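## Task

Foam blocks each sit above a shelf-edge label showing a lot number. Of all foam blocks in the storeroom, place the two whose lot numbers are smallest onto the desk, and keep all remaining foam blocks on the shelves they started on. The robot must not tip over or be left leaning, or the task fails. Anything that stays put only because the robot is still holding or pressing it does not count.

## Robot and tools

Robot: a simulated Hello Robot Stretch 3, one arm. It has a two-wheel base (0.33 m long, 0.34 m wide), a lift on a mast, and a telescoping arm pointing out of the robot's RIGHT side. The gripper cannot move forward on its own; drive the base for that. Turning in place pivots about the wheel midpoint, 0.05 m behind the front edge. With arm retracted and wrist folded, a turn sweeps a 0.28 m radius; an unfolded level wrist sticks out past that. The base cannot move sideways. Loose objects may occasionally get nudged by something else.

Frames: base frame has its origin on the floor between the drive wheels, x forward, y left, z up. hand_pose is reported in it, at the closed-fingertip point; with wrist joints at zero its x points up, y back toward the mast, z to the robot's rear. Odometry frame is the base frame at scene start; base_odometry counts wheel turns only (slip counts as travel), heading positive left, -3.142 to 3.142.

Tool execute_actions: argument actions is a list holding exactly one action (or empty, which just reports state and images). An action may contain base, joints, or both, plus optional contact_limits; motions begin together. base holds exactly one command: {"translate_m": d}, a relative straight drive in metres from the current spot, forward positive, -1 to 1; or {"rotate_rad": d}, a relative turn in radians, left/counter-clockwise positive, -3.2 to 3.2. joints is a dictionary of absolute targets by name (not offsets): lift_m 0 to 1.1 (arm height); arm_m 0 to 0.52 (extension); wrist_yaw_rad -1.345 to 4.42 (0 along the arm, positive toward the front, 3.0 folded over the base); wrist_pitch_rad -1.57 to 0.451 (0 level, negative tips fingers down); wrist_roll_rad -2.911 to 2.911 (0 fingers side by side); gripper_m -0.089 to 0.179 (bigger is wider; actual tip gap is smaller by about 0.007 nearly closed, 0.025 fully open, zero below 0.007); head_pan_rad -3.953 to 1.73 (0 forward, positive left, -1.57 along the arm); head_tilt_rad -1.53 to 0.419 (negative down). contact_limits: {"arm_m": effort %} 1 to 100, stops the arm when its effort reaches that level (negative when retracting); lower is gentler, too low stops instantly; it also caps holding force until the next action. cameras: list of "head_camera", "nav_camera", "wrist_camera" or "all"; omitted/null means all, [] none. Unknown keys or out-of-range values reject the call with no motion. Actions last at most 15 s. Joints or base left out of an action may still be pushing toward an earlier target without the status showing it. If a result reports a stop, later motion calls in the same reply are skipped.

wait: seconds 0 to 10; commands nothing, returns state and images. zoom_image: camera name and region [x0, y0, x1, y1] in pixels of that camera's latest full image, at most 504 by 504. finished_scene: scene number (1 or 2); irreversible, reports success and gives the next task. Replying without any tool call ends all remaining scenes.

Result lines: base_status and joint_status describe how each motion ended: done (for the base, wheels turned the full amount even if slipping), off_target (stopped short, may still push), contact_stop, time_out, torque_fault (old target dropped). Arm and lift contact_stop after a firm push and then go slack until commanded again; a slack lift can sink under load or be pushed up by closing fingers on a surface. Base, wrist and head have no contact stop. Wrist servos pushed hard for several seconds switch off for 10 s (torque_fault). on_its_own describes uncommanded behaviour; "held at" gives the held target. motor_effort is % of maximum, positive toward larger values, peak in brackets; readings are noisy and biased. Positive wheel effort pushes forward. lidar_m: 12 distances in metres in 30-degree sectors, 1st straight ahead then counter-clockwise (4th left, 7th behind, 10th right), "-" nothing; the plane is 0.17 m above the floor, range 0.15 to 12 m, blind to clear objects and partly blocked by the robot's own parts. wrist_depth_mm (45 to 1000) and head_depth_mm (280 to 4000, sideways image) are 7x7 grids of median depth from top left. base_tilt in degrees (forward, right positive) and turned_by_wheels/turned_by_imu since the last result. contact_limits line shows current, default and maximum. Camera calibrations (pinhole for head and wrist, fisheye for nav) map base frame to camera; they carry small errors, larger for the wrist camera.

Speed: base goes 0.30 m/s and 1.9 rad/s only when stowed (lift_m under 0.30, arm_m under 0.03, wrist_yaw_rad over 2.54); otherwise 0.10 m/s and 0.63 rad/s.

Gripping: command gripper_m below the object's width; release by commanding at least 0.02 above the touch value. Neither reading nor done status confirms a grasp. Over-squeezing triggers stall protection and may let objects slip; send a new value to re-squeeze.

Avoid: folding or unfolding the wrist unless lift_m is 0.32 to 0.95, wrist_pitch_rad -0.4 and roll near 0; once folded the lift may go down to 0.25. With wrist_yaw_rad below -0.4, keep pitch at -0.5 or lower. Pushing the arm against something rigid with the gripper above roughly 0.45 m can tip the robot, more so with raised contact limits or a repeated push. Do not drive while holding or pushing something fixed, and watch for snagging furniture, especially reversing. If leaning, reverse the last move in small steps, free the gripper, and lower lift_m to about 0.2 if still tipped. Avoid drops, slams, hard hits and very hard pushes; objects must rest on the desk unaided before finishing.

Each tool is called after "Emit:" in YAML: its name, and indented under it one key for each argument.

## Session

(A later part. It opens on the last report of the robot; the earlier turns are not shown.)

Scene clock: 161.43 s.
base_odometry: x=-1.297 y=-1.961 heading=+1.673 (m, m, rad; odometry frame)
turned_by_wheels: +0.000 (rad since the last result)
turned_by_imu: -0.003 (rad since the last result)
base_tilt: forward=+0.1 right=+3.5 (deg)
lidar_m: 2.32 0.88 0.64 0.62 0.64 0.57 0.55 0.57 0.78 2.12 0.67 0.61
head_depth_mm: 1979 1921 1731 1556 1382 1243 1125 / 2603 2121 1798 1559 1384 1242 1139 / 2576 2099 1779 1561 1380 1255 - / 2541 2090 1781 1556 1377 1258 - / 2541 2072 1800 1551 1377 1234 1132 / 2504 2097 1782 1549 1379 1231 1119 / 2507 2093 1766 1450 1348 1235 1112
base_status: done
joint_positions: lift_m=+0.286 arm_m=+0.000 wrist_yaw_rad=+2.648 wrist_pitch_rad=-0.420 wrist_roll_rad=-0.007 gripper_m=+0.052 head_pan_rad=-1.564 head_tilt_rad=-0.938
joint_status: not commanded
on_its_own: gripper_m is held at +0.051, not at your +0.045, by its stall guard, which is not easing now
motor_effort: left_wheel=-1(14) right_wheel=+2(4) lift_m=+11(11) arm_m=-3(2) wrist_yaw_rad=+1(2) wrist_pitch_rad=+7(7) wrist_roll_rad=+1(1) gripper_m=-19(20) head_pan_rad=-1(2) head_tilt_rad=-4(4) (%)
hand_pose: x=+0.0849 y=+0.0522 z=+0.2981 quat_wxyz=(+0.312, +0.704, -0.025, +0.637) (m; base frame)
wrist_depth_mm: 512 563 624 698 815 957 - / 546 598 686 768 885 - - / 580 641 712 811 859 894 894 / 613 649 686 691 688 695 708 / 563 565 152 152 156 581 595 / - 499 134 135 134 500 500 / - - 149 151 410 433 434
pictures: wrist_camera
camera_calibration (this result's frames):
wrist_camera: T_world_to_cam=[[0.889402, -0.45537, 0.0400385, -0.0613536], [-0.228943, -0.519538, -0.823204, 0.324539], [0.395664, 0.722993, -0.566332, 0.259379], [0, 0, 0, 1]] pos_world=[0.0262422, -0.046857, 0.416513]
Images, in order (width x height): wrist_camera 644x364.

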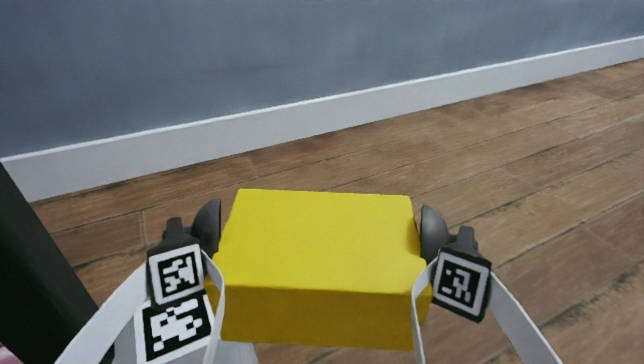

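Emit:
execute_actions:
  actions:
    - {"base":{"rotate_rad":-1.6},"joints":{"head_pan_rad":0.5,"head_tilt_rad":-0.5}}
  cameras: []

Emit:
execute_actions:
  actions:
    - {"base":{"translate_m":1.0}}
  cameras: []

Emit:
execute_actions:
  actions:
    - {"base":{"translate_m":0.88}}
  cameras: ["nav_camera"]

Emit:
execute_actions:
  actions:
    - {"base":{"rotate_rad":1.59},"joints":{"head_pan_rad":0.1,"head_tilt_rad":-0.25}}
  cameras: []

Emit:
execute_actions:
  actions:
    - {"base":{"translate_m":1.0}}
  cameras: ["head_camera"]

Emit:
zoom_image:
  camera: "head_camera"
  region: [330,100,600,450]

Emit:
execute_actions:
  actions:
    - {"joints":{"lift_m":0.82,"head_pan_rad":-1.57,"head_tilt_rad":-0.8}}
  cameras: ["head_camera","nav_camera"]

Scene clock: 176.37 s.
base_odometry: x=-1.297 y=-1.961 heading=+0.073 (m, m, rad; odometry frame)
turned_by_wheels: -1.600 (rad since the last result)
turned_by_imu: -1.575 (rad since the last result)
base_tilt: forward=+0.0 right=+3.5 (deg)
lidar_m: 1.94 0.69 0.61 1.41 0.91 0.65 0.62 0.64 0.57 0.55 0.57 0.76
head_depth_mm: 2746 2919 3170 2580 1950 1573 1306 / 2841 3015 3298 2587 1938 1558 1296 / 3051 3174 3493 2522 1935 1547 1294 / 3082 3100 3297 2414 1880 1505 1287 / 714 778 861 951 1066 1221 1262 / 620 672 728 797 872 975 1100 / 548 589 634 685 747 854 1153
base_status: done
joint_positions: lift_m=+0.286 arm_m=+0.000 wrist_yaw_rad=+2.648 wrist_pitch_rad=-0.420 wrist_roll_rad=-0.007 gripper_m=+0.052 head_pan_rad=+0.493 head_tilt_rad=-0.507
joint_status: all done
on_its_own: gripper_m is held at +0.051, not at your +0.045, by its stall guard, which is not easing now
motor_effort: left_wheel=+2(14) right_wheel=-1(6) lift_m=+11(11) arm_m=-3(2) wrist_yaw_rad=+2(1) wrist_pitch_rad=+6(7) wrist_roll_rad=+1(1) gripper_m=-19(19) head_pan_rad=+3(35) head_tilt_rad=+2(21) (%)
hand_pose: x=+0.0849 y=+0.0522 z=+0.2980 quat_wxyz=(+0.312, +0.704, -0.025, +0.637) (m; base frame)
wrist_depth_mm: - - - - 651 779 - / - - - 911 715 - - / 826 836 838 771 801 877 866 / 663 670 673 692 683 698 706 / 568 561 151 152 156 573 578 / - 495 134 134 134 502 502 / - - 149 151 407 429 437
pictures: none
No camera images: the call's "cameras" was empty. Leave "cameras" out to get every camera's image.

Scene clock: 181.30 s.
base_odometry: x=-0.300 y=-1.888 heading=+0.074 (m, m, rad; odometry frame)
turned_by_wheels: +0.000 (rad since the last result)
turned_by_imu: +0.004 (rad since the last result)
base_tilt: forward=+0.0 right=+3.5 (deg)
lidar_m: 1.88 1.83 2.98 0.64 0.52 0.69 1.62 0.76 0.55 0.53 0.54 0.73
head_depth_mm: 1832 1981 2150 2301 1943 1569 1306 / 1916 2106 2279 2449 1944 1571 1294 / 2011 2215 2028 2442 1926 1548 1298 / 2125 2257 1993 2420 1937 1543 1286 / 2246 2391 2699 2510 1896 1530 1293 / 2404 2518 2452 2474 1891 1527 1278 / 2520 2671 2594 2483 1880 1524 1276
base_status: done
joint_positions: lift_m=+0.286 arm_m=+0.000 wrist_yaw_rad=+2.648 wrist_pitch_rad=-0.420 wrist_roll_rad=-0.007 gripper_m=+0.052 head_pan_rad=+0.493 head_tilt_rad=-0.506
joint_status: not commanded
on_its_own: gripper_m is held at +0.051, not at your +0.045, by its stall guard, which is not easing now
motor_effort: left_wheel=+2(16) right_wheel=-1(4) lift_m=+10(11) arm_m=-3(3) wrist_yaw_rad=+1(1) wrist_pitch_rad=+7(7) wrist_roll_rad=+1(1) gripper_m=-19(19) head_pan_rad=+2(2) head_tilt_rad=+2(3) (%)
hand_pose: x=+0.0849 y=+0.0522 z=+0.2980 quat_wxyz=(+0.312, +0.704, -0.025, +0.637) (m; base frame)
wrist_depth_mm: 942 - - - - - - / 816 - - - - - - / 683 843 864 855 876 867 889 / 600 674 670 682 689 706 707 / 561 571 151 152 156 574 581 / - 492 134 134 134 501 499 / - - 150 152 406 430 432
pictures: none
No camera images: the call's "cameras" was empty. Leave "cameras" out to get every camera's image.

Scene clock: 185.93 s.
base_odometry: x=+0.578 y=-1.823 heading=+0.074 (m, m, rad; odometry frame)
turned_by_wheels: +0.000 (rad since the last result)
turned_by_imu: +0.004 (rad since the last result)
base_tilt: forward=+0.1 right=+3.5 (deg)
lidar_m: 1.26 1.11 1.11 3.78 1.49 1.15 2.14 0.73 0.53 0.51 0.52 0.71
head_depth_mm: 1054 1141 1234 1360 1506 1571 1304 / 1104 1203 1315 1442 1612 1547 1298 / 1151 1261 1391 1536 1719 1547 1296 / 1220 1341 1465 1644 1806 1543 1290 / 1299 1416 1516 1774 1847 1548 1289 / 1365 1514 1571 1254 1495 1511 1281 / 1442 1624 1565 1086 1876 1516 1270
base_status: done
joint_positions: lift_m=+0.286 arm_m=+0.000 wrist_yaw_rad=+2.648 wrist_pitch_rad=-0.420 wrist_roll_rad=-0.007 gripper_m=+0.052 head_pan_rad=+0.493 head_tilt_rad=-0.506
joint_status: not commanded
on_its_own: gripper_m is held at +0.051, not at your +0.045, by its stall guard, which is not easing now
motor_effort: left_wheel=+2(14) right_wheel=-1(4) lift_m=+11(11) arm_m=-3(3) wrist_yaw_rad=+1(1) wrist_pitch_rad=+7(7) wrist_roll_rad=+1(1) gripper_m=-19(19) head_pan_rad=+1(3) head_tilt_rad=+3(3) (%)
hand_pose: x=+0.0849 y=+0.0522 z=+0.2980 quat_wxyz=(+0.312, +0.704, -0.025, +0.637) (m; base frame)
wrist_depth_mm: - - - - - - - / - - - - - - - / 823 836 852 865 871 896 874 / 674 679 687 684 693 706 696 / 575 567 151 152 156 569 589 / - 496 135 135 134 504 497 / - - 149 152 409 431 433
pictures: nav_camera (sideways: a quarter turn counterclockwise sets it upright)
camera_calibration (this result's frames):
nav_camera: T_world_to_cam=[[0.408714, 0.268767, 0.872191, -1.10388], [0.520177, -0.853839, 0.0193546, 0.0239056], [0.749913, 0.445783, -0.488782, 0.588568], [0, 0, 0, 1]] pos_world=[-0.00264079, 0.0547237, 1.25001]
Images, in order (width x height): nav_camera 672x504.

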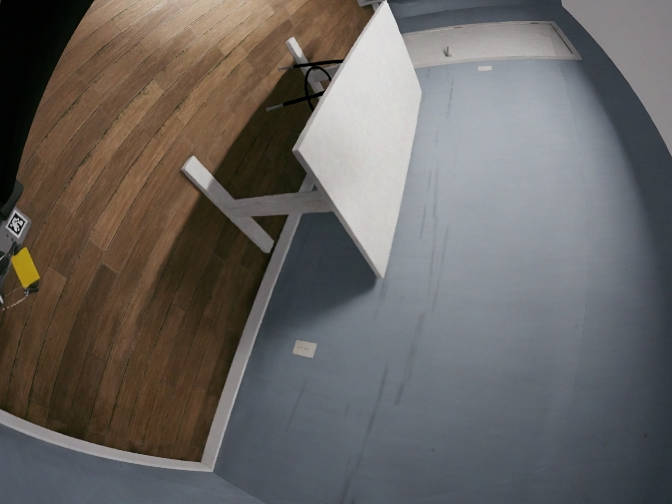

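Scene clock: 188.30 s.
base_odometry: x=+0.578 y=-1.823 heading=+1.663 (m, m, rad; odometry frame)
turned_by_wheels: +1.590 (rad since the last result)
turned_by_imu: +1.567 (rad since the last result)
base_tilt: forward=+0.1 right=+3.4 (deg)
lidar_m: 3.78 1.47 1.16 2.02 0.73 0.53 0.51 0.53 0.72 1.26 1.11 1.13
head_depth_mm: 3792 3870 - - 2874 2038 1581 / 3829 - - - 2854 2021 1578 / 3797 3987 - - 2773 2013 1563 / 3887 - - - 2758 2000 1559 / 3898 3909 - - 2734 1982 1551 / 3875 3027 3154 3301 2712 1968 1537 / 2312 2330 2389 2480 2445 1956 1524
base_status: done
joint_positions: lift_m=+0.286 arm_m=+0.000 wrist_yaw_rad=+2.648 wrist_pitch_rad=-0.420 wrist_roll_rad=-0.007 gripper_m=+0.052 head_pan_rad=+0.107 head_tilt_rad=-0.260
joint_status: all done
on_its_own: gripper_m is held at +0.051, not at your +0.045, by its stall guard, which is not easing now
motor_effort: left_wheel=-3(12) right_wheel=+3(11) lift_m=+11(10) arm_m=-3(3) wrist_yaw_rad=+1(1) wrist_pitch_rad=+6(7) wrist_roll_rad=+1(1) gripper_m=-20(20) head_pan_rad=-2(20) head_tilt_rad=+3(17) (%)
hand_pose: x=+0.0849 y=+0.0522 z=+0.2980 quat_wxyz=(+0.312, +0.704, -0.025, +0.637) (m; base frame)
wrist_depth_mm: - - - - - - - / - - - - - - - / 830 840 847 863 872 874 874 / 668 675 677 684 685 694 699 / 567 564 151 152 156 581 590 / - 493 135 134 134 498 497 / - - 150 151 407 431 440
pictures: none
No camera images: the call's "cameras" was empty. Leave "cameras" out to get every camera's image.

Scene clock: 193.23 s.
base_odometry: x=+0.485 y=-0.827 heading=+1.663 (m, m, rad; odometry frame)
turned_by_wheels: +0.000 (rad since the last result)
turned_by_imu: +0.004 (rad since the last result)
base_tilt: forward=+0.1 right=+3.5 (deg)
lidar_m: 2.78 1.47 1.07 1.03 1.07 1.56 1.50 1.56 0.83 0.82 0.86 0.97
head_depth_mm: 2825 2977 3110 3303 2851 2047 1571 / 2847 2994 3164 3389 2806 2041 1563 / 2902 2993 3114 3336 2769 2018 1576 / 2919 3092 3319 3354 2741 1987 1557 / 2979 3165 3298 3521 2734 1992 1555 / 2989 2836 2989 3096 2718 1960 1545 / 2324 2293 2399 2463 2454 1963 1539
base_status: done
joint_positions: lift_m=+0.286 arm_m=+0.000 wrist_yaw_rad=+2.648 wrist_pitch_rad=-0.420 wrist_roll_rad=-0.007 gripper_m=+0.052 head_pan_rad=+0.107 head_tilt_rad=-0.260
joint_status: not commanded
on_its_own: gripper_m is held at +0.051, not at your +0.045, by its stall guard, which is not easing now
motor_effort: left_wheel=-4(8) right_wheel=+3(10) lift_m=+10(11) arm_m=-3(3) wrist_yaw_rad=+1(1) wrist_pitch_rad=+7(7) wrist_roll_rad=+1(1) gripper_m=-19(19) head_pan_rad=-2(3) head_tilt_rad=+3(4) (%)
hand_pose: x=+0.0849 y=+0.0522 z=+0.2980 quat_wxyz=(+0.312, +0.704, -0.025, +0.637) (m; base frame)
wrist_depth_mm: 811 907 - - - - - / 869 958 - - - - - / 825 836 834 850 865 882 889 / 654 666 678 682 698 695 708 / 564 560 152 152 156 582 585 / - 492 135 134 134 499 497 / - - 150 151 409 430 434
pictures: head_camera (sideways: a quarter turn clockwise sets it upright)
camera_calibration (this result's frames):
head_camera: T_world_to_cam=[[-0.287174, -0.0488802, -0.956631, 1.26867], [-0.119338, 0.992742, -0.0149008, 0.0271], [0.950415, 0.109884, -0.290923, 0.336988], [0, 0, 0, 1]] pos_world=[0.047283, -0.00192013, 1.31209]
Images, in order (width x height): head_camera 896x504.

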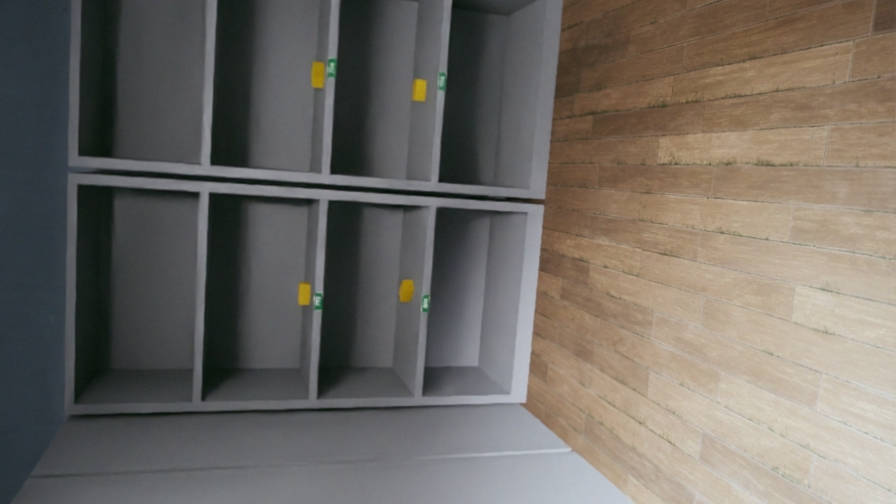

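Region (330, 100, 600, 450) of head_camera's 896x504 image, scaled by 1.440, with more detail than that image has; it fills the left 389 columns of this view, and the rest is white.

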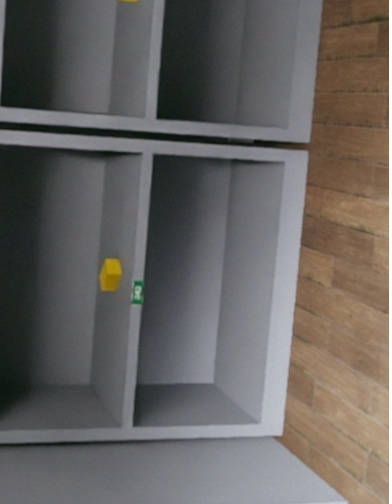

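Scene clock: 198.93 s.
base_odometry: x=+0.485 y=-0.827 heading=+1.663 (m, m, rad; odometry frame)
turned_by_wheels: +0.000 (rad since the last result)
turned_by_imu: +0.001 (rad since the last result)
base_tilt: forward=+0.0 right=+3.5 (deg)
lidar_m: 2.79 1.47 1.07 1.03 1.07 1.56 1.50 1.56 0.83 0.82 0.86 0.97
head_depth_mm: 1108 1206 941 774 1488 - 1122 / 1117 1184 933 773 1490 - 1136 / 1122 1184 928 768 1436 - 1132 / 1129 1177 925 765 1496 - - / 1132 1169 922 762 1486 1257 1166 / 1137 1162 919 759 1481 1298 1142 / 1141 1153 915 757 1452 1287 1145
base_status: not commanded
joint_positions: lift_m=+0.819 arm_m=+0.000 wrist_yaw_rad=+2.648 wrist_pitch_rad=-0.420 wrist_roll_rad=-0.007 gripper_m=+0.052 head_pan_rad=-1.563 head_tilt_rad=-0.790
joint_status: all done
on_its_own: gripper_m is held at +0.051, not at your +0.045, by its stall guard, which is not easing now
motor_effort: left_wheel=-4(4) right_wheel=+3(3) lift_m=+38(40) arm_m=-2(3) wrist_yaw_rad=+1(1) wrist_pitch_rad=+7(7) wrist_roll_rad=+1(1) gripper_m=-19(20) head_pan_rad=-3(34) head_tilt_rad=-3(25) (%)
hand_pose: x=+0.0849 y=+0.0522 z=+0.8315 quat_wxyz=(+0.312, +0.704, -0.025, +0.637) (m; base frame)
wrist_depth_mm: 813 897 - - - - - / 852 946 - - - - - / 927 - - - - - - / - - - - - - - / - - 151 152 156 - - / - - 135 134 134 - - / - 955 919 152 932 969 989
pictures: head_camera (sideways: a quarter turn clockwise sets it upright), nav_camera (sideways: a quarter turn counterclockwise sets it upright)
camera_calibration (this result's frames):
head_camera: T_world_to_cam=[[-0.0237571, 0.73451, -0.678182, 0.903974], [0.999631, 0.0263918, -0.00643387, 0.00924374], [0.0131727, -0.678085, -0.734866, 0.920308], [0, 0, 0, 1]] pos_world=[0.000112559, -0.0401749, 1.28942]
nav_camera: T_world_to_cam=[[0.0489462, -0.711407, 0.701074, -0.878615], [-0.997862, -0.0652608, 0.00344416, 0.0538834], [0.0433025, -0.699744, -0.71308, 0.884667], [0, 0, 0, 1]] pos_world=[0.0584649, -0.00249578, 1.24663]
Images, in order (width x height): head_camera 896x504, nav_camera 672x504.

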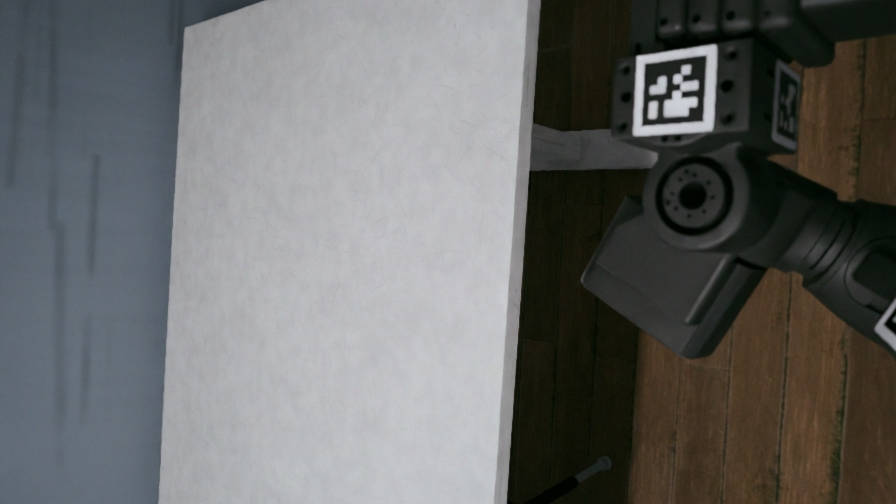

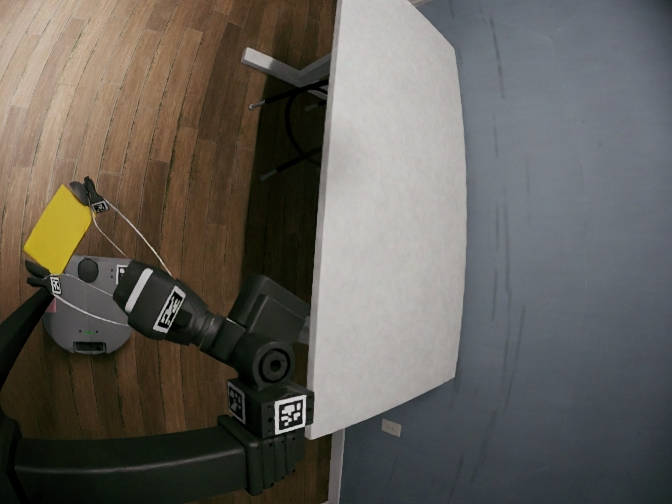

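Emit:
execute_actions:
  actions:
    - {"joints":{"wrist_yaw_rad":0,"arm_m":0.48,"head_pan_rad":0.2,"head_tilt_rad":-0.3}}
  cameras: ["head_camera"]

Emit:
zoom_image:
  camera: "head_camera"
  region: [260,190,420,290]

Emit:
execute_actions:
  actions:
    - {"joints":{"lift_m":0.77}}
  cameras: ["wrist_camera"]

Scene clock: 209.57 s.
base_odometry: x=+0.485 y=-0.827 heading=+1.663 (m, m, rad; odometry frame)
turned_by_wheels: +0.000 (rad since the last result)
turned_by_imu: +0.001 (rad since the last result)
base_tilt: forward=+0.1 right=+3.5 (deg)
lidar_m: 2.78 1.46 1.07 1.03 1.07 1.56 1.50 1.56 0.83 0.82 0.85 0.98
head_depth_mm: 2759 2935 3098 3285 2593 1929 1525 / 2709 2888 3156 3227 2568 1903 1502 / 2867 3082 3234 3425 2565 1886 1500 / 2960 3132 3397 3367 2511 1872 1499 / 2709 2942 3100 3244 2506 1863 1474 / 2247 2388 2528 2647 2505 1845 1468 / 1831 1912 1992 2083 2159 1849 1472
base_status: not commanded
joint_positions: lift_m=+0.819 arm_m=+0.480 wrist_yaw_rad=+0.001 wrist_pitch_rad=-0.420 wrist_roll_rad=-0.007 gripper_m=+0.052 head_pan_rad=+0.193 head_tilt_rad=-0.310
joint_status: all done
on_its_own: gripper_m is held at +0.051, not at your +0.045, by its stall guard, which is not easing now
motor_effort: left_wheel=-4(4) right_wheel=+3(3) lift_m=+39(39) arm_m=+3(4) wrist_yaw_rad=+0(1) wrist_pitch_rad=+7(6) wrist_roll_rad=+1(1) gripper_m=-20(19) head_pan_rad=+2(32) head_tilt_rad=+4(21) (%)
hand_pose: x=-0.0213 y=-0.8489 z=+0.8315 quat_wxyz=(+0.694, +0.148, -0.689, -0.147) (m; base frame)
wrist_depth_mm: 503 496 495 489 492 492 487 / 543 550 545 540 535 530 534 / 455 464 465 472 476 479 588 / 364 368 371 377 380 383 402 / 305 308 152 152 156 319 321 / 264 269 135 134 134 275 276 / 232 231 222 152 224 237 239
pictures: head_camera (sideways: a quarter turn clockwise sets it upright)
camera_calibration (this result's frames):
head_camera: T_world_to_cam=[[-0.328938, -0.0825382, -0.940737, 1.24817], [-0.204847, 0.97869, -0.0142412, 0.0267619], [0.921866, 0.188023, -0.338837, 0.39952], [0, 0, 0, 1]] pos_world=[0.0477484, 0.00171094, 1.30995]
Images, in order (width x height): head_camera 896x504.

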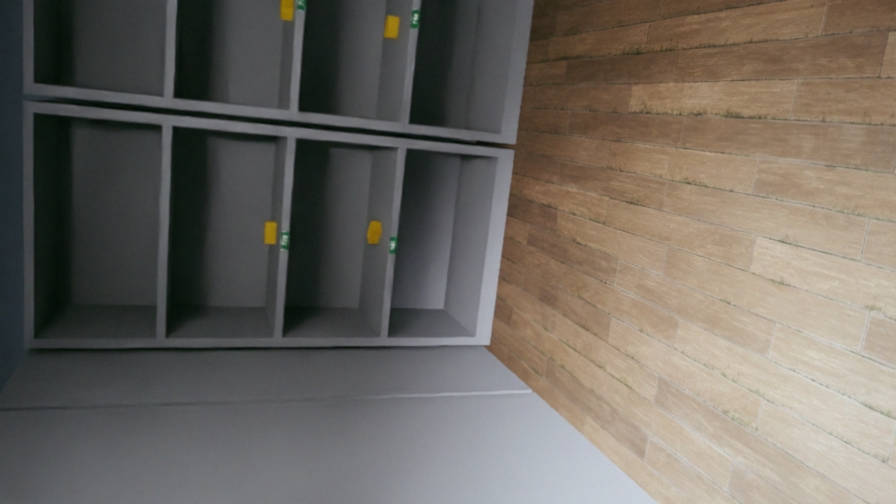

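Region (260, 190, 420, 290) of head_camera's 896x504 image, scaled by 3.150, with more detail than that image has; it fills the top 315 rows of this view, and the rest is white.

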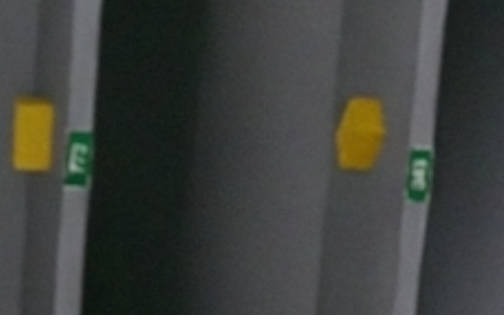

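Scene clock: 210.83 s.
base_odometry: x=+0.485 y=-0.827 heading=+1.663 (m, m, rad; odometry frame)
turned_by_wheels: +0.000 (rad since the last result)
turned_by_imu: +0.000 (rad since the last result)
base_tilt: forward=+0.1 right=+3.4 (deg)
lidar_m: 2.78 1.46 1.07 1.03 1.07 1.56 1.50 1.56 0.83 0.82 0.86 0.98
head_depth_mm: 2763 2949 3136 3249 2575 1903 1504 / 2680 2935 3131 3210 2570 1893 1504 / 2880 3097 3267 3378 2536 1896 1502 / 2946 3129 3346 3356 2517 1878 1491 / 2749 2973 3086 3224 2488 1867 1477 / 2272 2390 2496 2633 2518 1864 1475 / 1845 1918 2013 2080 2169 1843 1462
base_status: not commanded
joint_positions: lift_m=+0.771 arm_m=+0.480 wrist_yaw_rad=+0.001 wrist_pitch_rad=-0.420 wrist_roll_rad=-0.007 gripper_m=+0.052 head_pan_rad=+0.193 head_tilt_rad=-0.310
joint_status: all done
on_its_own: gripper_m is held at +0.051, not at your +0.045, by its stall guard, which is not easing now
motor_effort: left_wheel=-4(4) right_wheel=+3(4) lift_m=+11(33) arm_m=+3(3) wrist_yaw_rad=+0(1) wrist_pitch_rad=+7(7) wrist_roll_rad=+1(1) gripper_m=-20(19) head_pan_rad=+1(2) head_tilt_rad=+4(4) (%)
hand_pose: x=-0.0213 y=-0.8489 z=+0.7830 quat_wxyz=(+0.694, +0.148, -0.689, -0.147) (m; base frame)
wrist_depth_mm: 500 494 493 489 489 488 483 / 472 487 492 516 518 514 531 / 359 364 366 374 379 379 384 / 287 291 293 297 299 304 305 / 243 242 152 152 156 252 253 / 207 214 135 135 134 218 216 / 184 182 174 151 176 186 189
pictures: wrist_camera
camera_calibration (this result's frames):
wrist_camera: T_world_to_cam=[[-0.998974, -0.0211644, 0.0400275, -0.0682576], [-0.0449741, 0.566124, -0.823093, 1.1567], [-0.0052402, -0.824049, -0.566495, -0.0941185], [0, 0, 0, 1]] pos_world=[-0.0166594, -0.733835, 0.901482]
Images, in order (width x height): wrist_camera 644x364.

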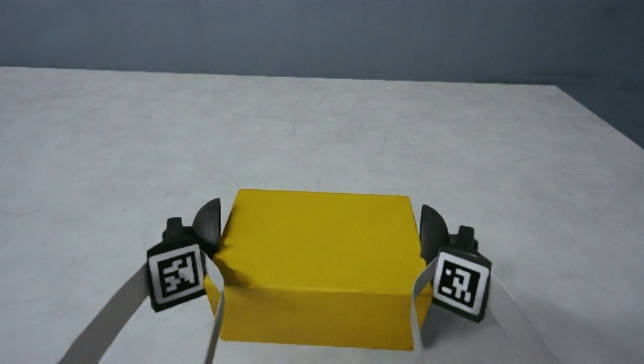

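Emit:
execute_actions:
  actions:
    - {"joints":{"lift_m":0.749}}
  cameras: []

Emit:
execute_actions:
  actions:
    - {"joints":{"gripper_m":0.14}}
  cameras: []

Emit:
execute_actions:
  actions:
    - {"joints":{"arm_m":0,"lift_m":0.79}}
  cameras: ["wrist_camera"]

Emit:
execute_actions:
  actions:
    - {"base":{"translate_m":-0.3},"joints":{"wrist_yaw_rad":2.7,"gripper_m":0.06}}
  cameras: []

Emit:
execute_actions:
  actions:
    - {"base":{"translate_m":-0.7},"joints":{"lift_m":0.285}}
  cameras: []

Emit:
execute_actions:
  actions:
    - {"base":{"rotate_rad":1.58}}
  cameras: []

Emit:
execute_actions:
  actions:
    - {"base":{"translate_m":1.0}}
  cameras: []

Emit:
execute_actions:
  actions:
    - {"base":{"translate_m":0.93},"joints":{"head_pan_rad":-1.57,"head_tilt_rad":-0.95}}
  cameras: []

Scene clock: 224.03 s.
base_odometry: x=+0.485 y=-0.827 heading=+1.663 (m, m, rad; odometry frame)
turned_by_wheels: +0.000 (rad since the last result)
turned_by_imu: +0.000 (rad since the last result)
base_tilt: forward=+0.1 right=+3.5 (deg)
lidar_m: 2.78 1.47 1.07 1.03 1.07 1.56 1.50 1.56 0.83 0.82 0.86 0.98
head_depth_mm: 2778 2928 3172 3247 2589 1914 1511 / 2722 2947 3122 3237 2559 1914 1505 / 2903 3095 3286 3365 2547 1900 1502 / 2944 3131 3315 3391 2531 1881 1491 / 2731 2939 3097 3250 2509 1865 1483 / 2245 2389 2488 2644 2472 1861 1473 / 1833 1907 1995 2091 2167 1839 1462
base_status: not commanded
joint_positions: lift_m=+0.750 arm_m=+0.480 wrist_yaw_rad=+0.001 wrist_pitch_rad=-0.420 wrist_roll_rad=-0.007 gripper_m=+0.052 head_pan_rad=+0.193 head_tilt_rad=-0.310
joint_status: all done
on_its_own: gripper_m is held at +0.051, not at your +0.045, by its stall guard, which is not easing now
motor_effort: left_wheel=-4(4) right_wheel=+3(4) lift_m=+10(11) arm_m=+3(3) wrist_yaw_rad=+0(1) wrist_pitch_rad=+7(7) wrist_roll_rad=+1(1) gripper_m=-20(20) head_pan_rad=+2(3) head_tilt_rad=+3(3) (%)
hand_pose: x=-0.0213 y=-0.8489 z=+0.7620 quat_wxyz=(+0.694, +0.148, -0.689, -0.147) (m; base frame)
wrist_depth_mm: 498 498 499 490 487 488 492 / 418 422 429 438 445 452 518 / 317 319 323 331 331 336 339 / 256 256 259 261 265 266 270 / 212 214 152 152 156 222 222 / 183 189 135 134 134 191 190 / 164 161 154 151 156 164 166
pictures: none
No camera images: the call's "cameras" was empty. Leave "cameras" out to get every camera's image.

Scene clock: 225.40 s.
base_odometry: x=+0.485 y=-0.827 heading=+1.663 (m, m, rad; odometry frame)
turned_by_wheels: +0.000 (rad since the last result)
turned_by_imu: +0.000 (rad since the last result)
base_tilt: forward=+0.1 right=+3.5 (deg)
lidar_m: 2.78 1.46 1.07 1.03 1.07 1.56 1.50 1.56 0.83 0.82 0.86 0.98
head_depth_mm: 2787 2920 3171 3274 2587 1906 1506 / 2697 2946 3131 3236 2556 1916 1501 / 2839 3049 3259 3437 2548 1897 1490 / 2957 3144 3304 3424 2545 1881 1486 / 2724 2976 3081 3248 2488 1868 1485 / 2286 2390 2513 2633 2502 1836 1478 / 1844 1919 2003 2096 2172 1855 1468
base_status: not commanded
joint_positions: lift_m=+0.750 arm_m=+0.480 wrist_yaw_rad=+0.001 wrist_pitch_rad=-0.420 wrist_roll_rad=-0.007 gripper_m=+0.140 head_pan_rad=+0.193 head_tilt_rad=-0.310
joint_status: all done
motor_effort: left_wheel=-4(4) right_wheel=+3(3) lift_m=+11(11) arm_m=+3(3) wrist_yaw_rad=-1(1) wrist_pitch_rad=+7(7) wrist_roll_rad=+1(1) gripper_m=+0(81) head_pan_rad=+3(2) head_tilt_rad=+3(4) (%)
hand_pose: x=-0.0213 y=-0.8489 z=+0.7620 quat_wxyz=(+0.694, +0.148, -0.689, -0.147) (m; base frame)
wrist_depth_mm: 502 500 495 493 487 495 489 / 417 425 433 440 447 456 521 / 317 321 324 328 331 332 340 / 255 257 259 263 265 266 270 / 213 221 166 155 169 230 223 / 188 - 140 137 138 - 191 / 157 161 155 153 156 164 167
pictures: none
No camera images: the call's "cameras" was empty. Leave "cameras" out to get every camera's image.

Scene clock: 230.10 s.
base_odometry: x=+0.485 y=-0.827 heading=+1.663 (m, m, rad; odometry frame)
turned_by_wheels: +0.000 (rad since the last result)
turned_by_imu: +0.001 (rad since the last result)
base_tilt: forward=+0.0 right=+3.5 (deg)
lidar_m: 2.78 1.46 1.07 1.03 1.07 1.56 1.50 1.56 0.83 0.82 0.86 0.97
head_depth_mm: 2782 2938 3119 3249 2602 1917 1510 / 2765 2964 3151 3205 2588 1897 1505 / 2926 3081 3275 3426 2539 1879 1493 / 2983 3179 3372 3372 2535 1881 1491 / 2745 2988 3078 3229 2507 1855 1474 / 2272 2380 2523 2632 2492 1844 1464 / 1841 1923 1996 2094 2155 1847 1467
base_status: not commanded
joint_positions: lift_m=+0.789 arm_m=+0.000 wrist_yaw_rad=+0.001 wrist_pitch_rad=-0.420 wrist_roll_rad=-0.007 gripper_m=+0.140 head_pan_rad=+0.193 head_tilt_rad=-0.310
joint_status: all done
motor_effort: left_wheel=-3(4) right_wheel=+3(3) lift_m=+38(42) arm_m=-3(2) wrist_yaw_rad=-1(1) wrist_pitch_rad=+7(7) wrist_roll_rad=+1(1) gripper_m=+0(1) head_pan_rad=+2(2) head_tilt_rad=+4(4) (%)
hand_pose: x=-0.0213 y=-0.3694 z=+0.8015 quat_wxyz=(+0.694, +0.148, -0.689, -0.147) (m; base frame)
wrist_depth_mm: 773 802 818 845 862 925 924 / 536 541 542 544 569 624 - / 397 404 410 416 419 428 - / 322 323 329 329 333 337 339 / 978 294 299 295 295 292 292 / - - - - - - - / 920 931 929 950 932 948 960
pictures: wrist_camera
camera_calibration (this result's frames):
wrist_camera: T_world_to_cam=[[-0.998975, -0.0211273, 0.0400274, -0.0588439], [-0.0449531, 0.566125, -0.823092, 0.90046], [-0.00527085, -0.824048, -0.566495, 0.311461], [0, 0, 0, 1]] pos_world=[-0.0166635, -0.254357, 0.919958]
Images, in order (width x height): wrist_camera 644x364.

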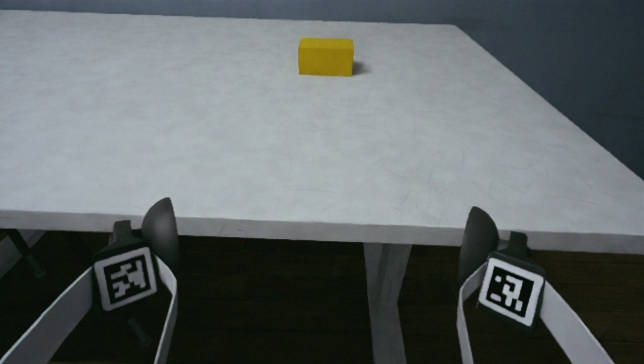

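Scene clock: 234.53 s.
base_odometry: x=+0.513 y=-1.126 heading=+1.663 (m, m, rad; odometry frame)
turned_by_wheels: +0.000 (rad since the last result)
turned_by_imu: -0.001 (rad since the last result)
base_tilt: forward=+0.1 right=+3.4 (deg)
lidar_m: 3.07 1.46 1.07 1.03 1.71 1.25 1.20 1.25 1.31 0.80 1.31 1.05
head_depth_mm: 2964 3234 3417 3525 2589 1896 1523 / 3042 3217 3370 3492 2554 1914 1502 / 3163 3409 3528 3715 2525 1873 1487 / 3207 3496 3621 3638 2537 1868 1487 / 3008 3128 3276 3414 2500 1862 1488 / 2279 2402 2498 2676 2474 1851 1470 / 1834 1926 2014 2081 2173 1828 1459
base_status: done
joint_positions: lift_m=+0.789 arm_m=+0.000 wrist_yaw_rad=+2.698 wrist_pitch_rad=-0.420 wrist_roll_rad=-0.007 gripper_m=+0.060 head_pan_rad=+0.193 head_tilt_rad=-0.310
joint_status: all done
motor_effort: left_wheel=-3(10) right_wheel=+3(5) lift_m=+38(38) arm_m=-3(3) wrist_yaw_rad=+1(2) wrist_pitch_rad=+7(7) wrist_roll_rad=+1(1) gripper_m=+0(80) head_pan_rad=+2(2) head_tilt_rad=+3(4) (%)
hand_pose: x=+0.0750 y=+0.0572 z=+0.8015 quat_wxyz=(+0.296, +0.705, -0.007, +0.645) (m; base frame)
wrist_depth_mm: - 899 - - - - - / - 962 - - - - - / - - - - - - - / - - - - - - - / - - - - - - - / - - - - - - - / 900 910 927 935 947 929 954
pictures: none
No camera images: the call's "cameras" was empty. Leave "cameras" out to get every camera's image.

Scene clock: 241.53 s.
base_odometry: x=+0.578 y=-1.823 heading=+1.663 (m, m, rad; odometry frame)
turned_by_wheels: +0.000 (rad since the last result)
turned_by_imu: -0.002 (rad since the last result)
base_tilt: forward=+0.1 right=+3.5 (deg)
lidar_m: 3.78 1.47 1.15 2.02 0.72 0.53 0.51 0.53 0.72 1.26 1.11 1.13
head_depth_mm: 3715 3942 - 3918 2601 1930 1508 / 3693 3960 - 3896 2594 1894 1498 / 3906 - - 3951 2514 1878 1498 / 3902 - - 3863 2545 1860 1485 / 3279 3153 3436 3380 2508 1877 1494 / 2272 2386 2540 2694 2464 1844 1467 / 1838 1918 2021 2102 2160 1860 1474
base_status: done
joint_positions: lift_m=+0.286 arm_m=+0.000 wrist_yaw_rad=+2.698 wrist_pitch_rad=-0.420 wrist_roll_rad=-0.007 gripper_m=+0.060 head_pan_rad=+0.193 head_tilt_rad=-0.309
joint_status: all done
motor_effort: left_wheel=-3(15) right_wheel=+3(6) lift_m=+10(34) arm_m=-2(2) wrist_yaw_rad=+1(2) wrist_pitch_rad=+6(7) wrist_roll_rad=+1(1) gripper_m=-1(1) head_pan_rad=+3(2) head_tilt_rad=+3(4) (%)
hand_pose: x=+0.0749 y=+0.0573 z=+0.2980 quat_wxyz=(+0.296, +0.705, -0.007, +0.645) (m; base frame)
wrist_depth_mm: - - - - - - - / - - - - - - - / 832 838 847 867 868 879 883 / 685 672 681 675 689 700 708 / - 560 587 559 594 573 586 / - 498 - 489 - 498 498 / - - - 424 431 437 438
pictures: none
No camera images: the call's "cameras" was empty. Leave "cameras" out to get every camera's image.

Scene clock: 243.80 s.
base_odometry: x=+0.578 y=-1.823 heading=-3.040 (m, m, rad; odometry frame)
turned_by_wheels: +1.580 (rad since the last result)
turned_by_imu: +1.557 (rad since the last result)
base_tilt: forward=+0.1 right=+3.5 (deg)
lidar_m: 1.97 0.72 0.53 0.51 0.53 0.72 1.26 1.11 1.14 3.77 1.47 1.15
head_depth_mm: 2092 2226 2371 2572 2599 1911 1492 / 2166 2274 2419 2602 2598 1897 1504 / 2198 2336 2501 2635 2529 1895 1496 / 2030 2224 2444 2667 2422 1881 1495 / 1423 1515 1615 1747 1887 1811 1481 / 1093 1150 1216 1276 1361 1426 1400 / 887 927 966 1007 1058 1100 1157
base_status: done
joint_positions: lift_m=+0.286 arm_m=+0.000 wrist_yaw_rad=+2.698 wrist_pitch_rad=-0.420 wrist_roll_rad=-0.007 gripper_m=+0.060 head_pan_rad=+0.193 head_tilt_rad=-0.309
joint_status: not commanded
motor_effort: left_wheel=-3(14) right_wheel=+3(12) lift_m=+10(10) arm_m=-3(3) wrist_yaw_rad=+1(1) wrist_pitch_rad=+7(6) wrist_roll_rad=+1(1) gripper_m=+1(0) head_pan_rad=+1(3) head_tilt_rad=+3(3) (%)
hand_pose: x=+0.0749 y=+0.0573 z=+0.2980 quat_wxyz=(+0.296, +0.705, -0.007, +0.645) (m; base frame)
wrist_depth_mm: 428 456 512 566 646 752 865 / 452 499 558 621 713 837 965 / 493 541 612 680 783 869 889 / 532 574 636 690 692 703 711 / - 557 585 565 598 576 587 / - 496 - 486 - 495 501 / - - - 427 428 429 439
pictures: none
No camera images: the call's "cameras" was empty. Leave "cameras" out to get every camera's image.

Scene clock: 248.73 s.
base_odometry: x=-0.417 y=-1.924 heading=-3.040 (m, m, rad; odometry frame)
turned_by_wheels: +0.000 (rad since the last result)
turned_by_imu: +0.004 (rad since the last result)
base_tilt: forward=+0.0 right=+3.4 (deg)
lidar_m: 1.50 0.72 0.52 0.51 0.52 0.72 2.01 1.96 2.38 0.52 0.54 1.55
head_depth_mm: 1240 1316 1402 1501 1597 1715 1512 / 1273 1345 1431 1523 1634 1739 1502 / 1293 1375 1446 1556 1683 1780 1501 / 1331 1417 1501 1607 1732 1821 1487 / 1322 1422 1502 1617 1745 1797 1492 / 1085 1139 1202 1255 1340 1416 1405 / 885 916 957 1002 1049 1097 1144
base_status: done
joint_positions: lift_m=+0.286 arm_m=+0.000 wrist_yaw_rad=+2.698 wrist_pitch_rad=-0.420 wrist_roll_rad=-0.007 gripper_m=+0.060 head_pan_rad=+0.193 head_tilt_rad=-0.309
joint_status: not commanded
motor_effort: left_wheel=-4(10) right_wheel=+3(9) lift_m=+11(10) arm_m=-3(2) wrist_yaw_rad=+1(1) wrist_pitch_rad=+6(7) wrist_roll_rad=+1(1) gripper_m=+0(1) head_pan_rad=+2(2) head_tilt_rad=+3(3) (%)
hand_pose: x=+0.0749 y=+0.0573 z=+0.2980 quat_wxyz=(+0.296, +0.705, -0.007, +0.645) (m; base frame)
wrist_depth_mm: 427 465 517 567 641 732 861 / 456 497 554 621 710 834 972 / 488 536 600 675 782 860 902 / 529 573 629 682 700 701 701 / - 562 587 575 595 577 583 / - 498 - 493 - 497 492 / - - - 425 430 432 434
pictures: none
No camera images: the call's "cameras" was empty. Leave "cameras" out to get every camera's image.

Scene clock: 253.53 s.
base_odometry: x=-1.342 y=-2.018 heading=-3.040 (m, m, rad; odometry frame)
turned_by_wheels: +0.000 (rad since the last result)
turned_by_imu: +0.004 (rad since the last result)
base_tilt: forward=+0.0 right=+3.5 (deg)
lidar_m: 0.57 0.59 0.52 0.50 0.52 0.72 2.02 0.73 0.69 2.18 0.80 0.59
head_depth_mm: 2160 1666 1716 1519 1357 1244 1127 / 2476 2107 1791 1556 1393 1246 1141 / 2537 2095 1790 1547 1385 1250 - / 2516 2089 1798 1555 1376 1254 - / 2563 2085 1782 1553 1374 1236 1128 / 2183 2032 1772 1554 1377 1225 1116 / 1543 1599 1647 1511 1373 1229 1117
base_status: done
joint_positions: lift_m=+0.286 arm_m=+0.000 wrist_yaw_rad=+2.698 wrist_pitch_rad=-0.420 wrist_roll_rad=-0.007 gripper_m=+0.060 head_pan_rad=-1.563 head_tilt_rad=-0.938
joint_status: all done
motor_effort: left_wheel=-4(10) right_wheel=+4(11) lift_m=+11(11) arm_m=-3(3) wrist_yaw_rad=+2(2) wrist_pitch_rad=+7(7) wrist_roll_rad=+1(1) gripper_m=+0(0) head_pan_rad=-2(34) head_tilt_rad=-4(25) (%)
hand_pose: x=+0.0749 y=+0.0573 z=+0.2980 quat_wxyz=(+0.296, +0.705, -0.007, +0.645) (m; base frame)
wrist_depth_mm: 424 462 509 563 636 579 461 / 453 497 556 613 709 600 474 / 489 533 587 679 751 628 489 / 533 568 631 677 697 641 504 / - 560 584 567 599 581 511 / - 491 - 491 - 496 488 / - - - 430 430 432 431
pictures: none
No camera images: the call's "cameras" was empty. Leave "cameras" out to get every camera's image.

Emit:
execute_actions:
  actions:
    - {"base":{"rotate_rad":-1.6}}
  cameras: []

Emit:
execute_actions:
  actions:
    - {"base":{"translate_m":0.8}}
  cameras: []

Emit:
execute_actions:
  actions:
    - {"base":{"translate_m":0.29},"joints":{"lift_m":0.56}}
  cameras: []

Emit:
execute_actions:
  actions:
    - {"joints":{"wrist_yaw_rad":-0.4,"gripper_m":0.15,"arm_m":0.06}}
  cameras: ["head_camera","wrist_camera"]

Scene clock: 270.23 s.
base_odometry: x=-1.342 y=-2.018 heading=+1.643 (m, m, rad; odometry frame)
turned_by_wheels: -1.600 (rad since the last result)
turned_by_imu: -1.576 (rad since the last result)
base_tilt: forward=+0.1 right=+3.4 (deg)
lidar_m: 2.37 0.83 0.59 0.57 0.59 0.52 0.50 0.52 0.70 1.84 0.75 0.68
head_depth_mm: 1719 1673 1638 1513 1360 1246 1126 / 2448 2092 1798 1557 1379 1248 1145 / 2554 2097 1778 1560 1383 1250 - / 2537 2105 1786 1553 1376 1256 - / 2526 2084 1773 1552 1373 1234 1129 / 2540 2080 1770 1545 1376 1227 1119 / 2503 2058 1764 1515 1368 1233 1114
base_status: done
joint_positions: lift_m=+0.286 arm_m=+0.000 wrist_yaw_rad=+2.698 wrist_pitch_rad=-0.420 wrist_roll_rad=-0.007 gripper_m=+0.060 head_pan_rad=-1.563 head_tilt_rad=-0.939
joint_status: not commanded
motor_effort: left_wheel=+2(15) right_wheel=-1(7) lift_m=+10(10) arm_m=-2(3) wrist_yaw_rad=+2(1) wrist_pitch_rad=+6(7) wrist_roll_rad=+1(1) gripper_m=+0(0) head_pan_rad=-3(2) head_tilt_rad=-4(4) (%)
hand_pose: x=+0.0749 y=+0.0573 z=+0.2980 quat_wxyz=(+0.296, +0.705, -0.007, +0.645) (m; base frame)
wrist_depth_mm: 476 516 572 640 719 846 - / 502 550 617 707 816 930 - / 547 599 678 750 830 875 868 / 586 622 682 684 695 699 705 / - 567 585 561 593 577 592 / - 495 - 486 - 503 503 / - - - 428 424 430 435
pictures: none
No camera images: the call's "cameras" was empty. Leave "cameras" out to get every camera's image.

Scene clock: 274.60 s.
base_odometry: x=-1.400 y=-1.220 heading=+1.643 (m, m, rad; odometry frame)
turned_by_wheels: +0.000 (rad since the last result)
turned_by_imu: +0.003 (rad since the last result)
base_tilt: forward=+0.0 right=+3.5 (deg)
lidar_m: 1.59 0.84 0.61 0.58 0.60 0.81 1.30 1.34 0.49 0.88 0.86 0.74
head_depth_mm: 569 480 787 775 1340 1241 1124 / 566 478 1012 904 1121 1238 1139 / 563 476 1031 903 1278 1247 - / 560 475 1034 899 1275 1253 - / 559 477 1023 901 1273 1233 1126 / 510 481 1026 869 1264 1233 1112 / 504 480 1023 896 1287 1232 1111
base_status: done
joint_positions: lift_m=+0.286 arm_m=+0.000 wrist_yaw_rad=+2.698 wrist_pitch_rad=-0.420 wrist_roll_rad=-0.007 gripper_m=+0.060 head_pan_rad=-1.563 head_tilt_rad=-0.939
joint_status: not commanded
motor_effort: left_wheel=+1(14) right_wheel=-1(5) lift_m=+10(11) arm_m=-2(2) wrist_yaw_rad=+1(2) wrist_pitch_rad=+7(6) wrist_roll_rad=+1(1) gripper_m=+1(0) head_pan_rad=-2(2) head_tilt_rad=-4(4) (%)
hand_pose: x=+0.0749 y=+0.0573 z=+0.2980 quat_wxyz=(+0.296, +0.705, -0.007, +0.645) (m; base frame)
wrist_depth_mm: 482 524 588 647 744 870 - / 518 564 625 709 821 945 - / 558 612 685 776 846 877 910 / 597 637 670 689 696 689 718 / - 561 587 568 594 578 582 / - 491 - 486 - 491 495 / - - - 427 431 435 438
pictures: none
No camera images: the call's "cameras" was empty. Leave "cameras" out to get every camera's image.

Scene clock: 278.80 s.
base_odometry: x=-1.421 y=-0.931 heading=+1.643 (m, m, rad; odometry frame)
turned_by_wheels: +0.000 (rad since the last result)
turned_by_imu: +0.002 (rad since the last result)
base_tilt: forward=+0.1 right=+3.5 (deg)
lidar_m: 2.22 0.85 0.61 0.59 0.61 0.82 1.59 0.68 0.74 0.88 0.53 1.23
head_depth_mm: 506 475 1042 907 1266 1247 1125 / 509 476 1041 904 1284 1264 - / 561 476 1033 870 1272 1282 - / 560 474 1040 900 1274 - - / 558 473 1031 899 1269 1236 1141 / 555 475 1029 895 1250 1232 1114 / 554 478 922 880 1088 1226 1113
base_status: done
joint_positions: lift_m=+0.559 arm_m=+0.000 wrist_yaw_rad=+2.699 wrist_pitch_rad=-0.420 wrist_roll_rad=-0.007 gripper_m=+0.060 head_pan_rad=-1.564 head_tilt_rad=-0.939
joint_status: all done
motor_effort: left_wheel=+2(14) right_wheel=-1(5) lift_m=+38(40) arm_m=-2(3) wrist_yaw_rad=+1(1) wrist_pitch_rad=+7(7) wrist_roll_rad=+1(1) gripper_m=+0(0) head_pan_rad=-2(2) head_tilt_rad=-4(4) (%)
hand_pose: x=+0.0748 y=+0.0573 z=+0.5715 quat_wxyz=(+0.296, +0.705, -0.007, +0.645) (m; base frame)
wrist_depth_mm: 484 526 580 648 761 867 - / 524 565 632 704 833 968 - / 565 618 691 796 924 - - / 613 681 762 886 - - - / - 738 821 908 987 961 975 / - 779 776 805 - 812 828 / 681 676 712 711 705 715 717
pictures: none
No camera images: the call's "cameras" was empty. Leave "cameras" out to get every camera's image.

Scene clock: 281.33 s.
base_odometry: x=-1.421 y=-0.931 heading=+1.643 (m, m, rad; odometry frame)
turned_by_wheels: +0.000 (rad since the last result)
turned_by_imu: +0.000 (rad since the last result)
base_tilt: forward=+0.0 right=+3.5 (deg)
lidar_m: 2.23 0.85 0.61 0.59 0.61 0.82 1.59 0.68 0.74 0.88 0.52 1.23
head_depth_mm: 507 474 1038 908 1256 1249 1131 / 508 476 1036 905 1280 - - / 563 477 1037 870 1274 - - / 560 475 1028 902 1279 1215 - / 558 474 1030 899 1269 1229 1119 / 556 475 1022 895 1249 1236 1118 / 555 476 919 881 1094 1232 1110
base_status: not commanded
joint_positions: lift_m=+0.559 arm_m=+0.060 wrist_yaw_rad=-0.398 wrist_pitch_rad=-0.420 wrist_roll_rad=-0.007 gripper_m=+0.150 head_pan_rad=-1.564 head_tilt_rad=-0.939
joint_status: all done
motor_effort: left_wheel=+2(1) right_wheel=-1(1) lift_m=+38(38) arm_m=+3(1) wrist_yaw_rad=-2(3) wrist_pitch_rad=+7(7) wrist_roll_rad=+1(1) gripper_m=+1(82) head_pan_rad=-3(2) head_tilt_rad=-3(4) (%)
hand_pose: x=-0.1083 y=-0.4114 z=+0.5715 quat_wxyz=(+0.651, +0.009, -0.705, -0.281) (m; base frame)
wrist_depth_mm: 445 482 528 566 612 499 399 / 413 421 426 436 441 452 396 / 312 317 228 310 328 330 333 / 251 252 236 259 261 265 290 / 210 219 213 215 232 512 449 / 185 176 188 214 731 - 768 / 163 179 608 624 624 613 715
pictures: head_camera (sideways: a quarter turn clockwise sets it upright), wrist_camera
camera_calibration (this result's frames):
head_camera: T_world_to_cam=[[-0.023862, 0.826914, -0.561823, 0.752367], [0.999645, 0.0263848, -0.00362325, 0.00558356], [0.0118274, -0.56171, -0.82725, 1.04044], [0, 0, 0, 1]] pos_world=[0.0000656817, -0.0378653, 1.28342]
wrist_camera: T_world_to_cam=[[-0.928852, 0.368282, 0.0400291, 0.0303224], [0.17828, 0.539114, -0.823148, 0.744119], [-0.32473, -0.757446, -0.566415, 0.138881], [0, 0, 0, 1]] pos_world=[-0.0593976, -0.307137, 0.68997]
Images, in order (width x height): head_camera 896x504, wrist_camera 644x364.

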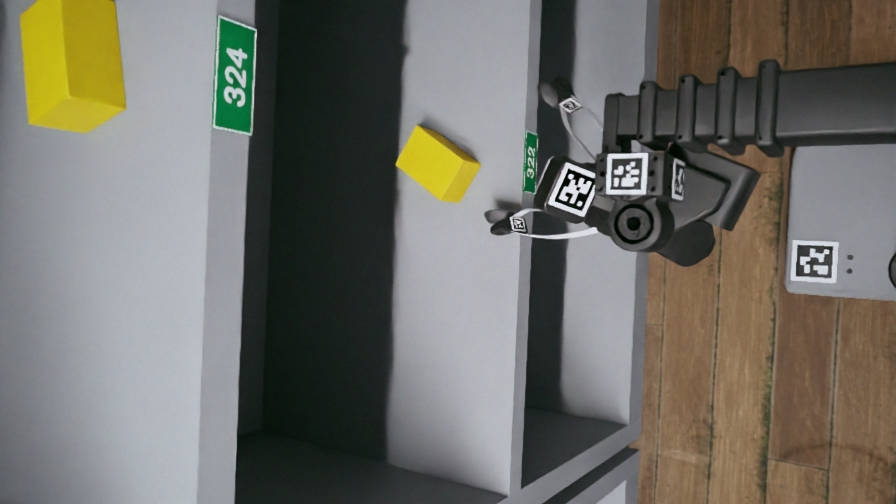

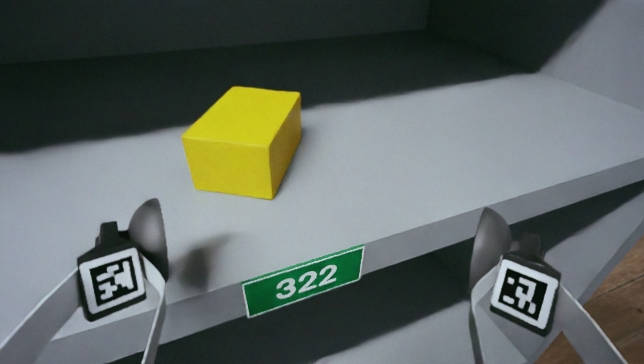

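Emit:
execute_actions:
  actions:
    - {"joints":{"arm_m":0.18}}
  cameras: ["wrist_camera"]

Emit:
execute_actions:
  actions:
    - {"joints":{"gripper_m":0.015}}
  cameras: []

Emit:
execute_actions:
  actions:
    - {"joints":{"lift_m":0.59}}
  cameras: ["wrist_camera"]

Scene clock: 288.73 s.
base_odometry: x=-1.421 y=-0.931 heading=+1.643 (m, m, rad; odometry frame)
turned_by_wheels: +0.000 (rad since the last result)
turned_by_imu: +0.001 (rad since the last result)
base_tilt: forward=+0.1 right=+3.5 (deg)
lidar_m: 2.22 0.85 0.61 0.59 0.61 0.82 1.59 0.68 0.74 0.88 0.52 1.23
head_depth_mm: 505 474 1041 906 1265 1244 1124 / 509 476 1039 906 1282 - - / 563 476 1033 921 1252 1237 - / 559 475 1031 903 1251 1235 - / 558 472 1029 898 1271 1236 1122 / 555 474 1023 895 1253 1235 1121 / 554 477 918 876 1092 1232 1111
base_status: not commanded
joint_positions: lift_m=+0.559 arm_m=+0.180 wrist_yaw_rad=-0.399 wrist_pitch_rad=-0.420 wrist_roll_rad=-0.007 gripper_m=+0.150 head_pan_rad=-1.564 head_tilt_rad=-0.939
joint_status: all done
motor_effort: left_wheel=+1(1) right_wheel=-1(1) lift_m=+38(38) arm_m=+3(5) wrist_yaw_rad=-1(2) wrist_pitch_rad=+7(6) wrist_roll_rad=+1(1) gripper_m=+0(1) head_pan_rad=-3(2) head_tilt_rad=-4(4) (%)
hand_pose: x=-0.1085 y=-0.5313 z=+0.5715 quat_wxyz=(+0.651, +0.009, -0.705, -0.282) (m; base frame)
wrist_depth_mm: 353 378 411 456 515 502 388 / 369 394 424 433 437 446 396 / 309 315 319 321 325 333 337 / 250 253 245 183 259 264 266 / 210 219 163 153 216 225 219 / 185 176 136 132 185 - 187 / 154 158 152 147 161 162 164
pictures: wrist_camera
camera_calibration (this result's frames):
wrist_camera: T_world_to_cam=[[-0.928505, 0.369157, 0.0400292, 0.074797], [0.178788, 0.538946, -0.823148, 0.808753], [-0.325444, -0.75714, -0.566415, 0.0480944], [0, 0, 0, 1]] pos_world=[-0.0594942, -0.427072, 0.68997]
Images, in order (width x height): wrist_camera 644x364.

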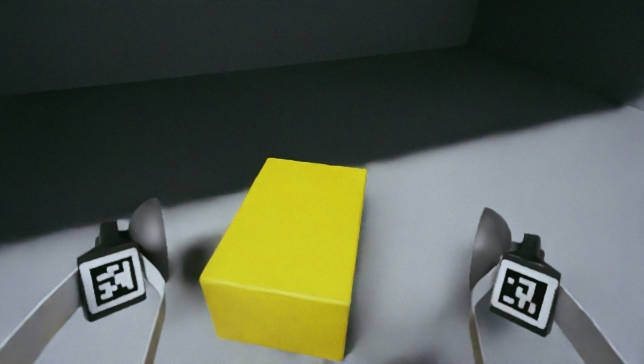

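Scene clock: 290.57 s.
base_odometry: x=-1.421 y=-0.931 heading=+1.643 (m, m, rad; odometry frame)
turned_by_wheels: +0.000 (rad since the last result)
turned_by_imu: +0.000 (rad since the last result)
base_tilt: forward=+0.0 right=+3.5 (deg)
lidar_m: 2.22 0.85 0.61 0.59 0.61 0.82 1.59 0.68 0.74 0.88 0.52 1.23
head_depth_mm: 506 474 1044 902 1261 1244 1130 / 507 476 1039 906 1282 - - / 563 476 1037 925 1258 1239 - / 558 473 1031 902 1252 1238 - / 557 473 1029 897 1271 1227 1117 / 556 474 1022 895 1245 1235 1115 / 554 478 918 876 1095 1227 1113
base_status: not commanded
joint_positions: lift_m=+0.559 arm_m=+0.180 wrist_yaw_rad=-0.399 wrist_pitch_rad=-0.420 wrist_roll_rad=-0.007 gripper_m=+0.016 head_pan_rad=-1.564 head_tilt_rad=-0.939
joint_status: all done
motor_effort: left_wheel=+1(1) right_wheel=-1(1) lift_m=+38(38) arm_m=+3(3) wrist_yaw_rad=-1(1) wrist_pitch_rad=+7(7) wrist_roll_rad=+1(1) gripper_m=-20(94) head_pan_rad=-2(3) head_tilt_rad=-4(4) (%)
hand_pose: x=-0.1085 y=-0.5313 z=+0.5715 quat_wxyz=(+0.651, +0.009, -0.705, -0.282) (m; base frame)
wrist_depth_mm: 348 378 409 461 513 503 397 / 369 392 423 435 447 448 397 / 311 313 319 324 327 331 335 / 250 253 253 181 259 263 264 / 209 210 183 151 213 218 219 / 180 180 137 133 134 187 187 / 157 158 156 150 158 163 164
pictures: none
No camera images: the call's "cameras" was empty. Leave "cameras" out to get every camera's image.

Scene clock: 291.63 s.
base_odometry: x=-1.421 y=-0.931 heading=+1.643 (m, m, rad; odometry frame)
turned_by_wheels: +0.000 (rad since the last result)
turned_by_imu: +0.000 (rad since the last result)
base_tilt: forward=+0.1 right=+3.5 (deg)
lidar_m: 2.22 0.85 0.61 0.59 0.61 0.82 1.59 0.68 0.75 0.88 0.53 1.23
head_depth_mm: 506 475 1044 907 1264 1248 1128 / 509 475 1038 904 - - - / 563 477 1034 855 1253 1237 - / 559 475 1030 911 1260 1234 - / 559 473 1033 897 1266 1240 1117 / 555 473 1024 896 1252 1234 1115 / 553 477 922 878 1091 1227 1116
base_status: not commanded
joint_positions: lift_m=+0.589 arm_m=+0.180 wrist_yaw_rad=-0.399 wrist_pitch_rad=-0.420 wrist_roll_rad=-0.007 gripper_m=+0.019 head_pan_rad=-1.564 head_tilt_rad=-0.939
joint_status: all done
motor_effort: left_wheel=+1(2) right_wheel=-1(1) lift_m=+38(41) arm_m=+3(3) wrist_yaw_rad=-1(2) wrist_pitch_rad=+7(6) wrist_roll_rad=+1(1) gripper_m=-19(21) head_pan_rad=-2(2) head_tilt_rad=-4(4) (%)
hand_pose: x=-0.1085 y=-0.5313 z=+0.6015 quat_wxyz=(+0.651, +0.009, -0.705, -0.282) (m; base frame)
wrist_depth_mm: 349 378 414 458 515 497 392 / 379 404 448 483 523 499 406 / 372 377 381 390 389 392 386 / 298 299 303 180 310 314 318 / 250 251 203 151 253 259 263 / 214 216 137 133 133 222 222 / 188 188 186 150 188 194 194
pictures: wrist_camera
camera_calibration (this result's frames):
wrist_camera: T_world_to_cam=[[-0.928505, 0.369155, 0.0400291, 0.0735973], [0.178787, 0.538946, -0.823148, 0.833437], [-0.325443, -0.75714, -0.566415, 0.0650757], [0, 0, 0, 1]] pos_world=[-0.0594939, -0.427075, 0.719955]
Images, in order (width x height): wrist_camera 644x364.

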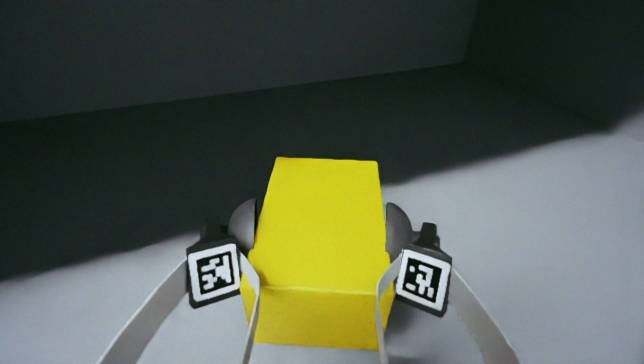

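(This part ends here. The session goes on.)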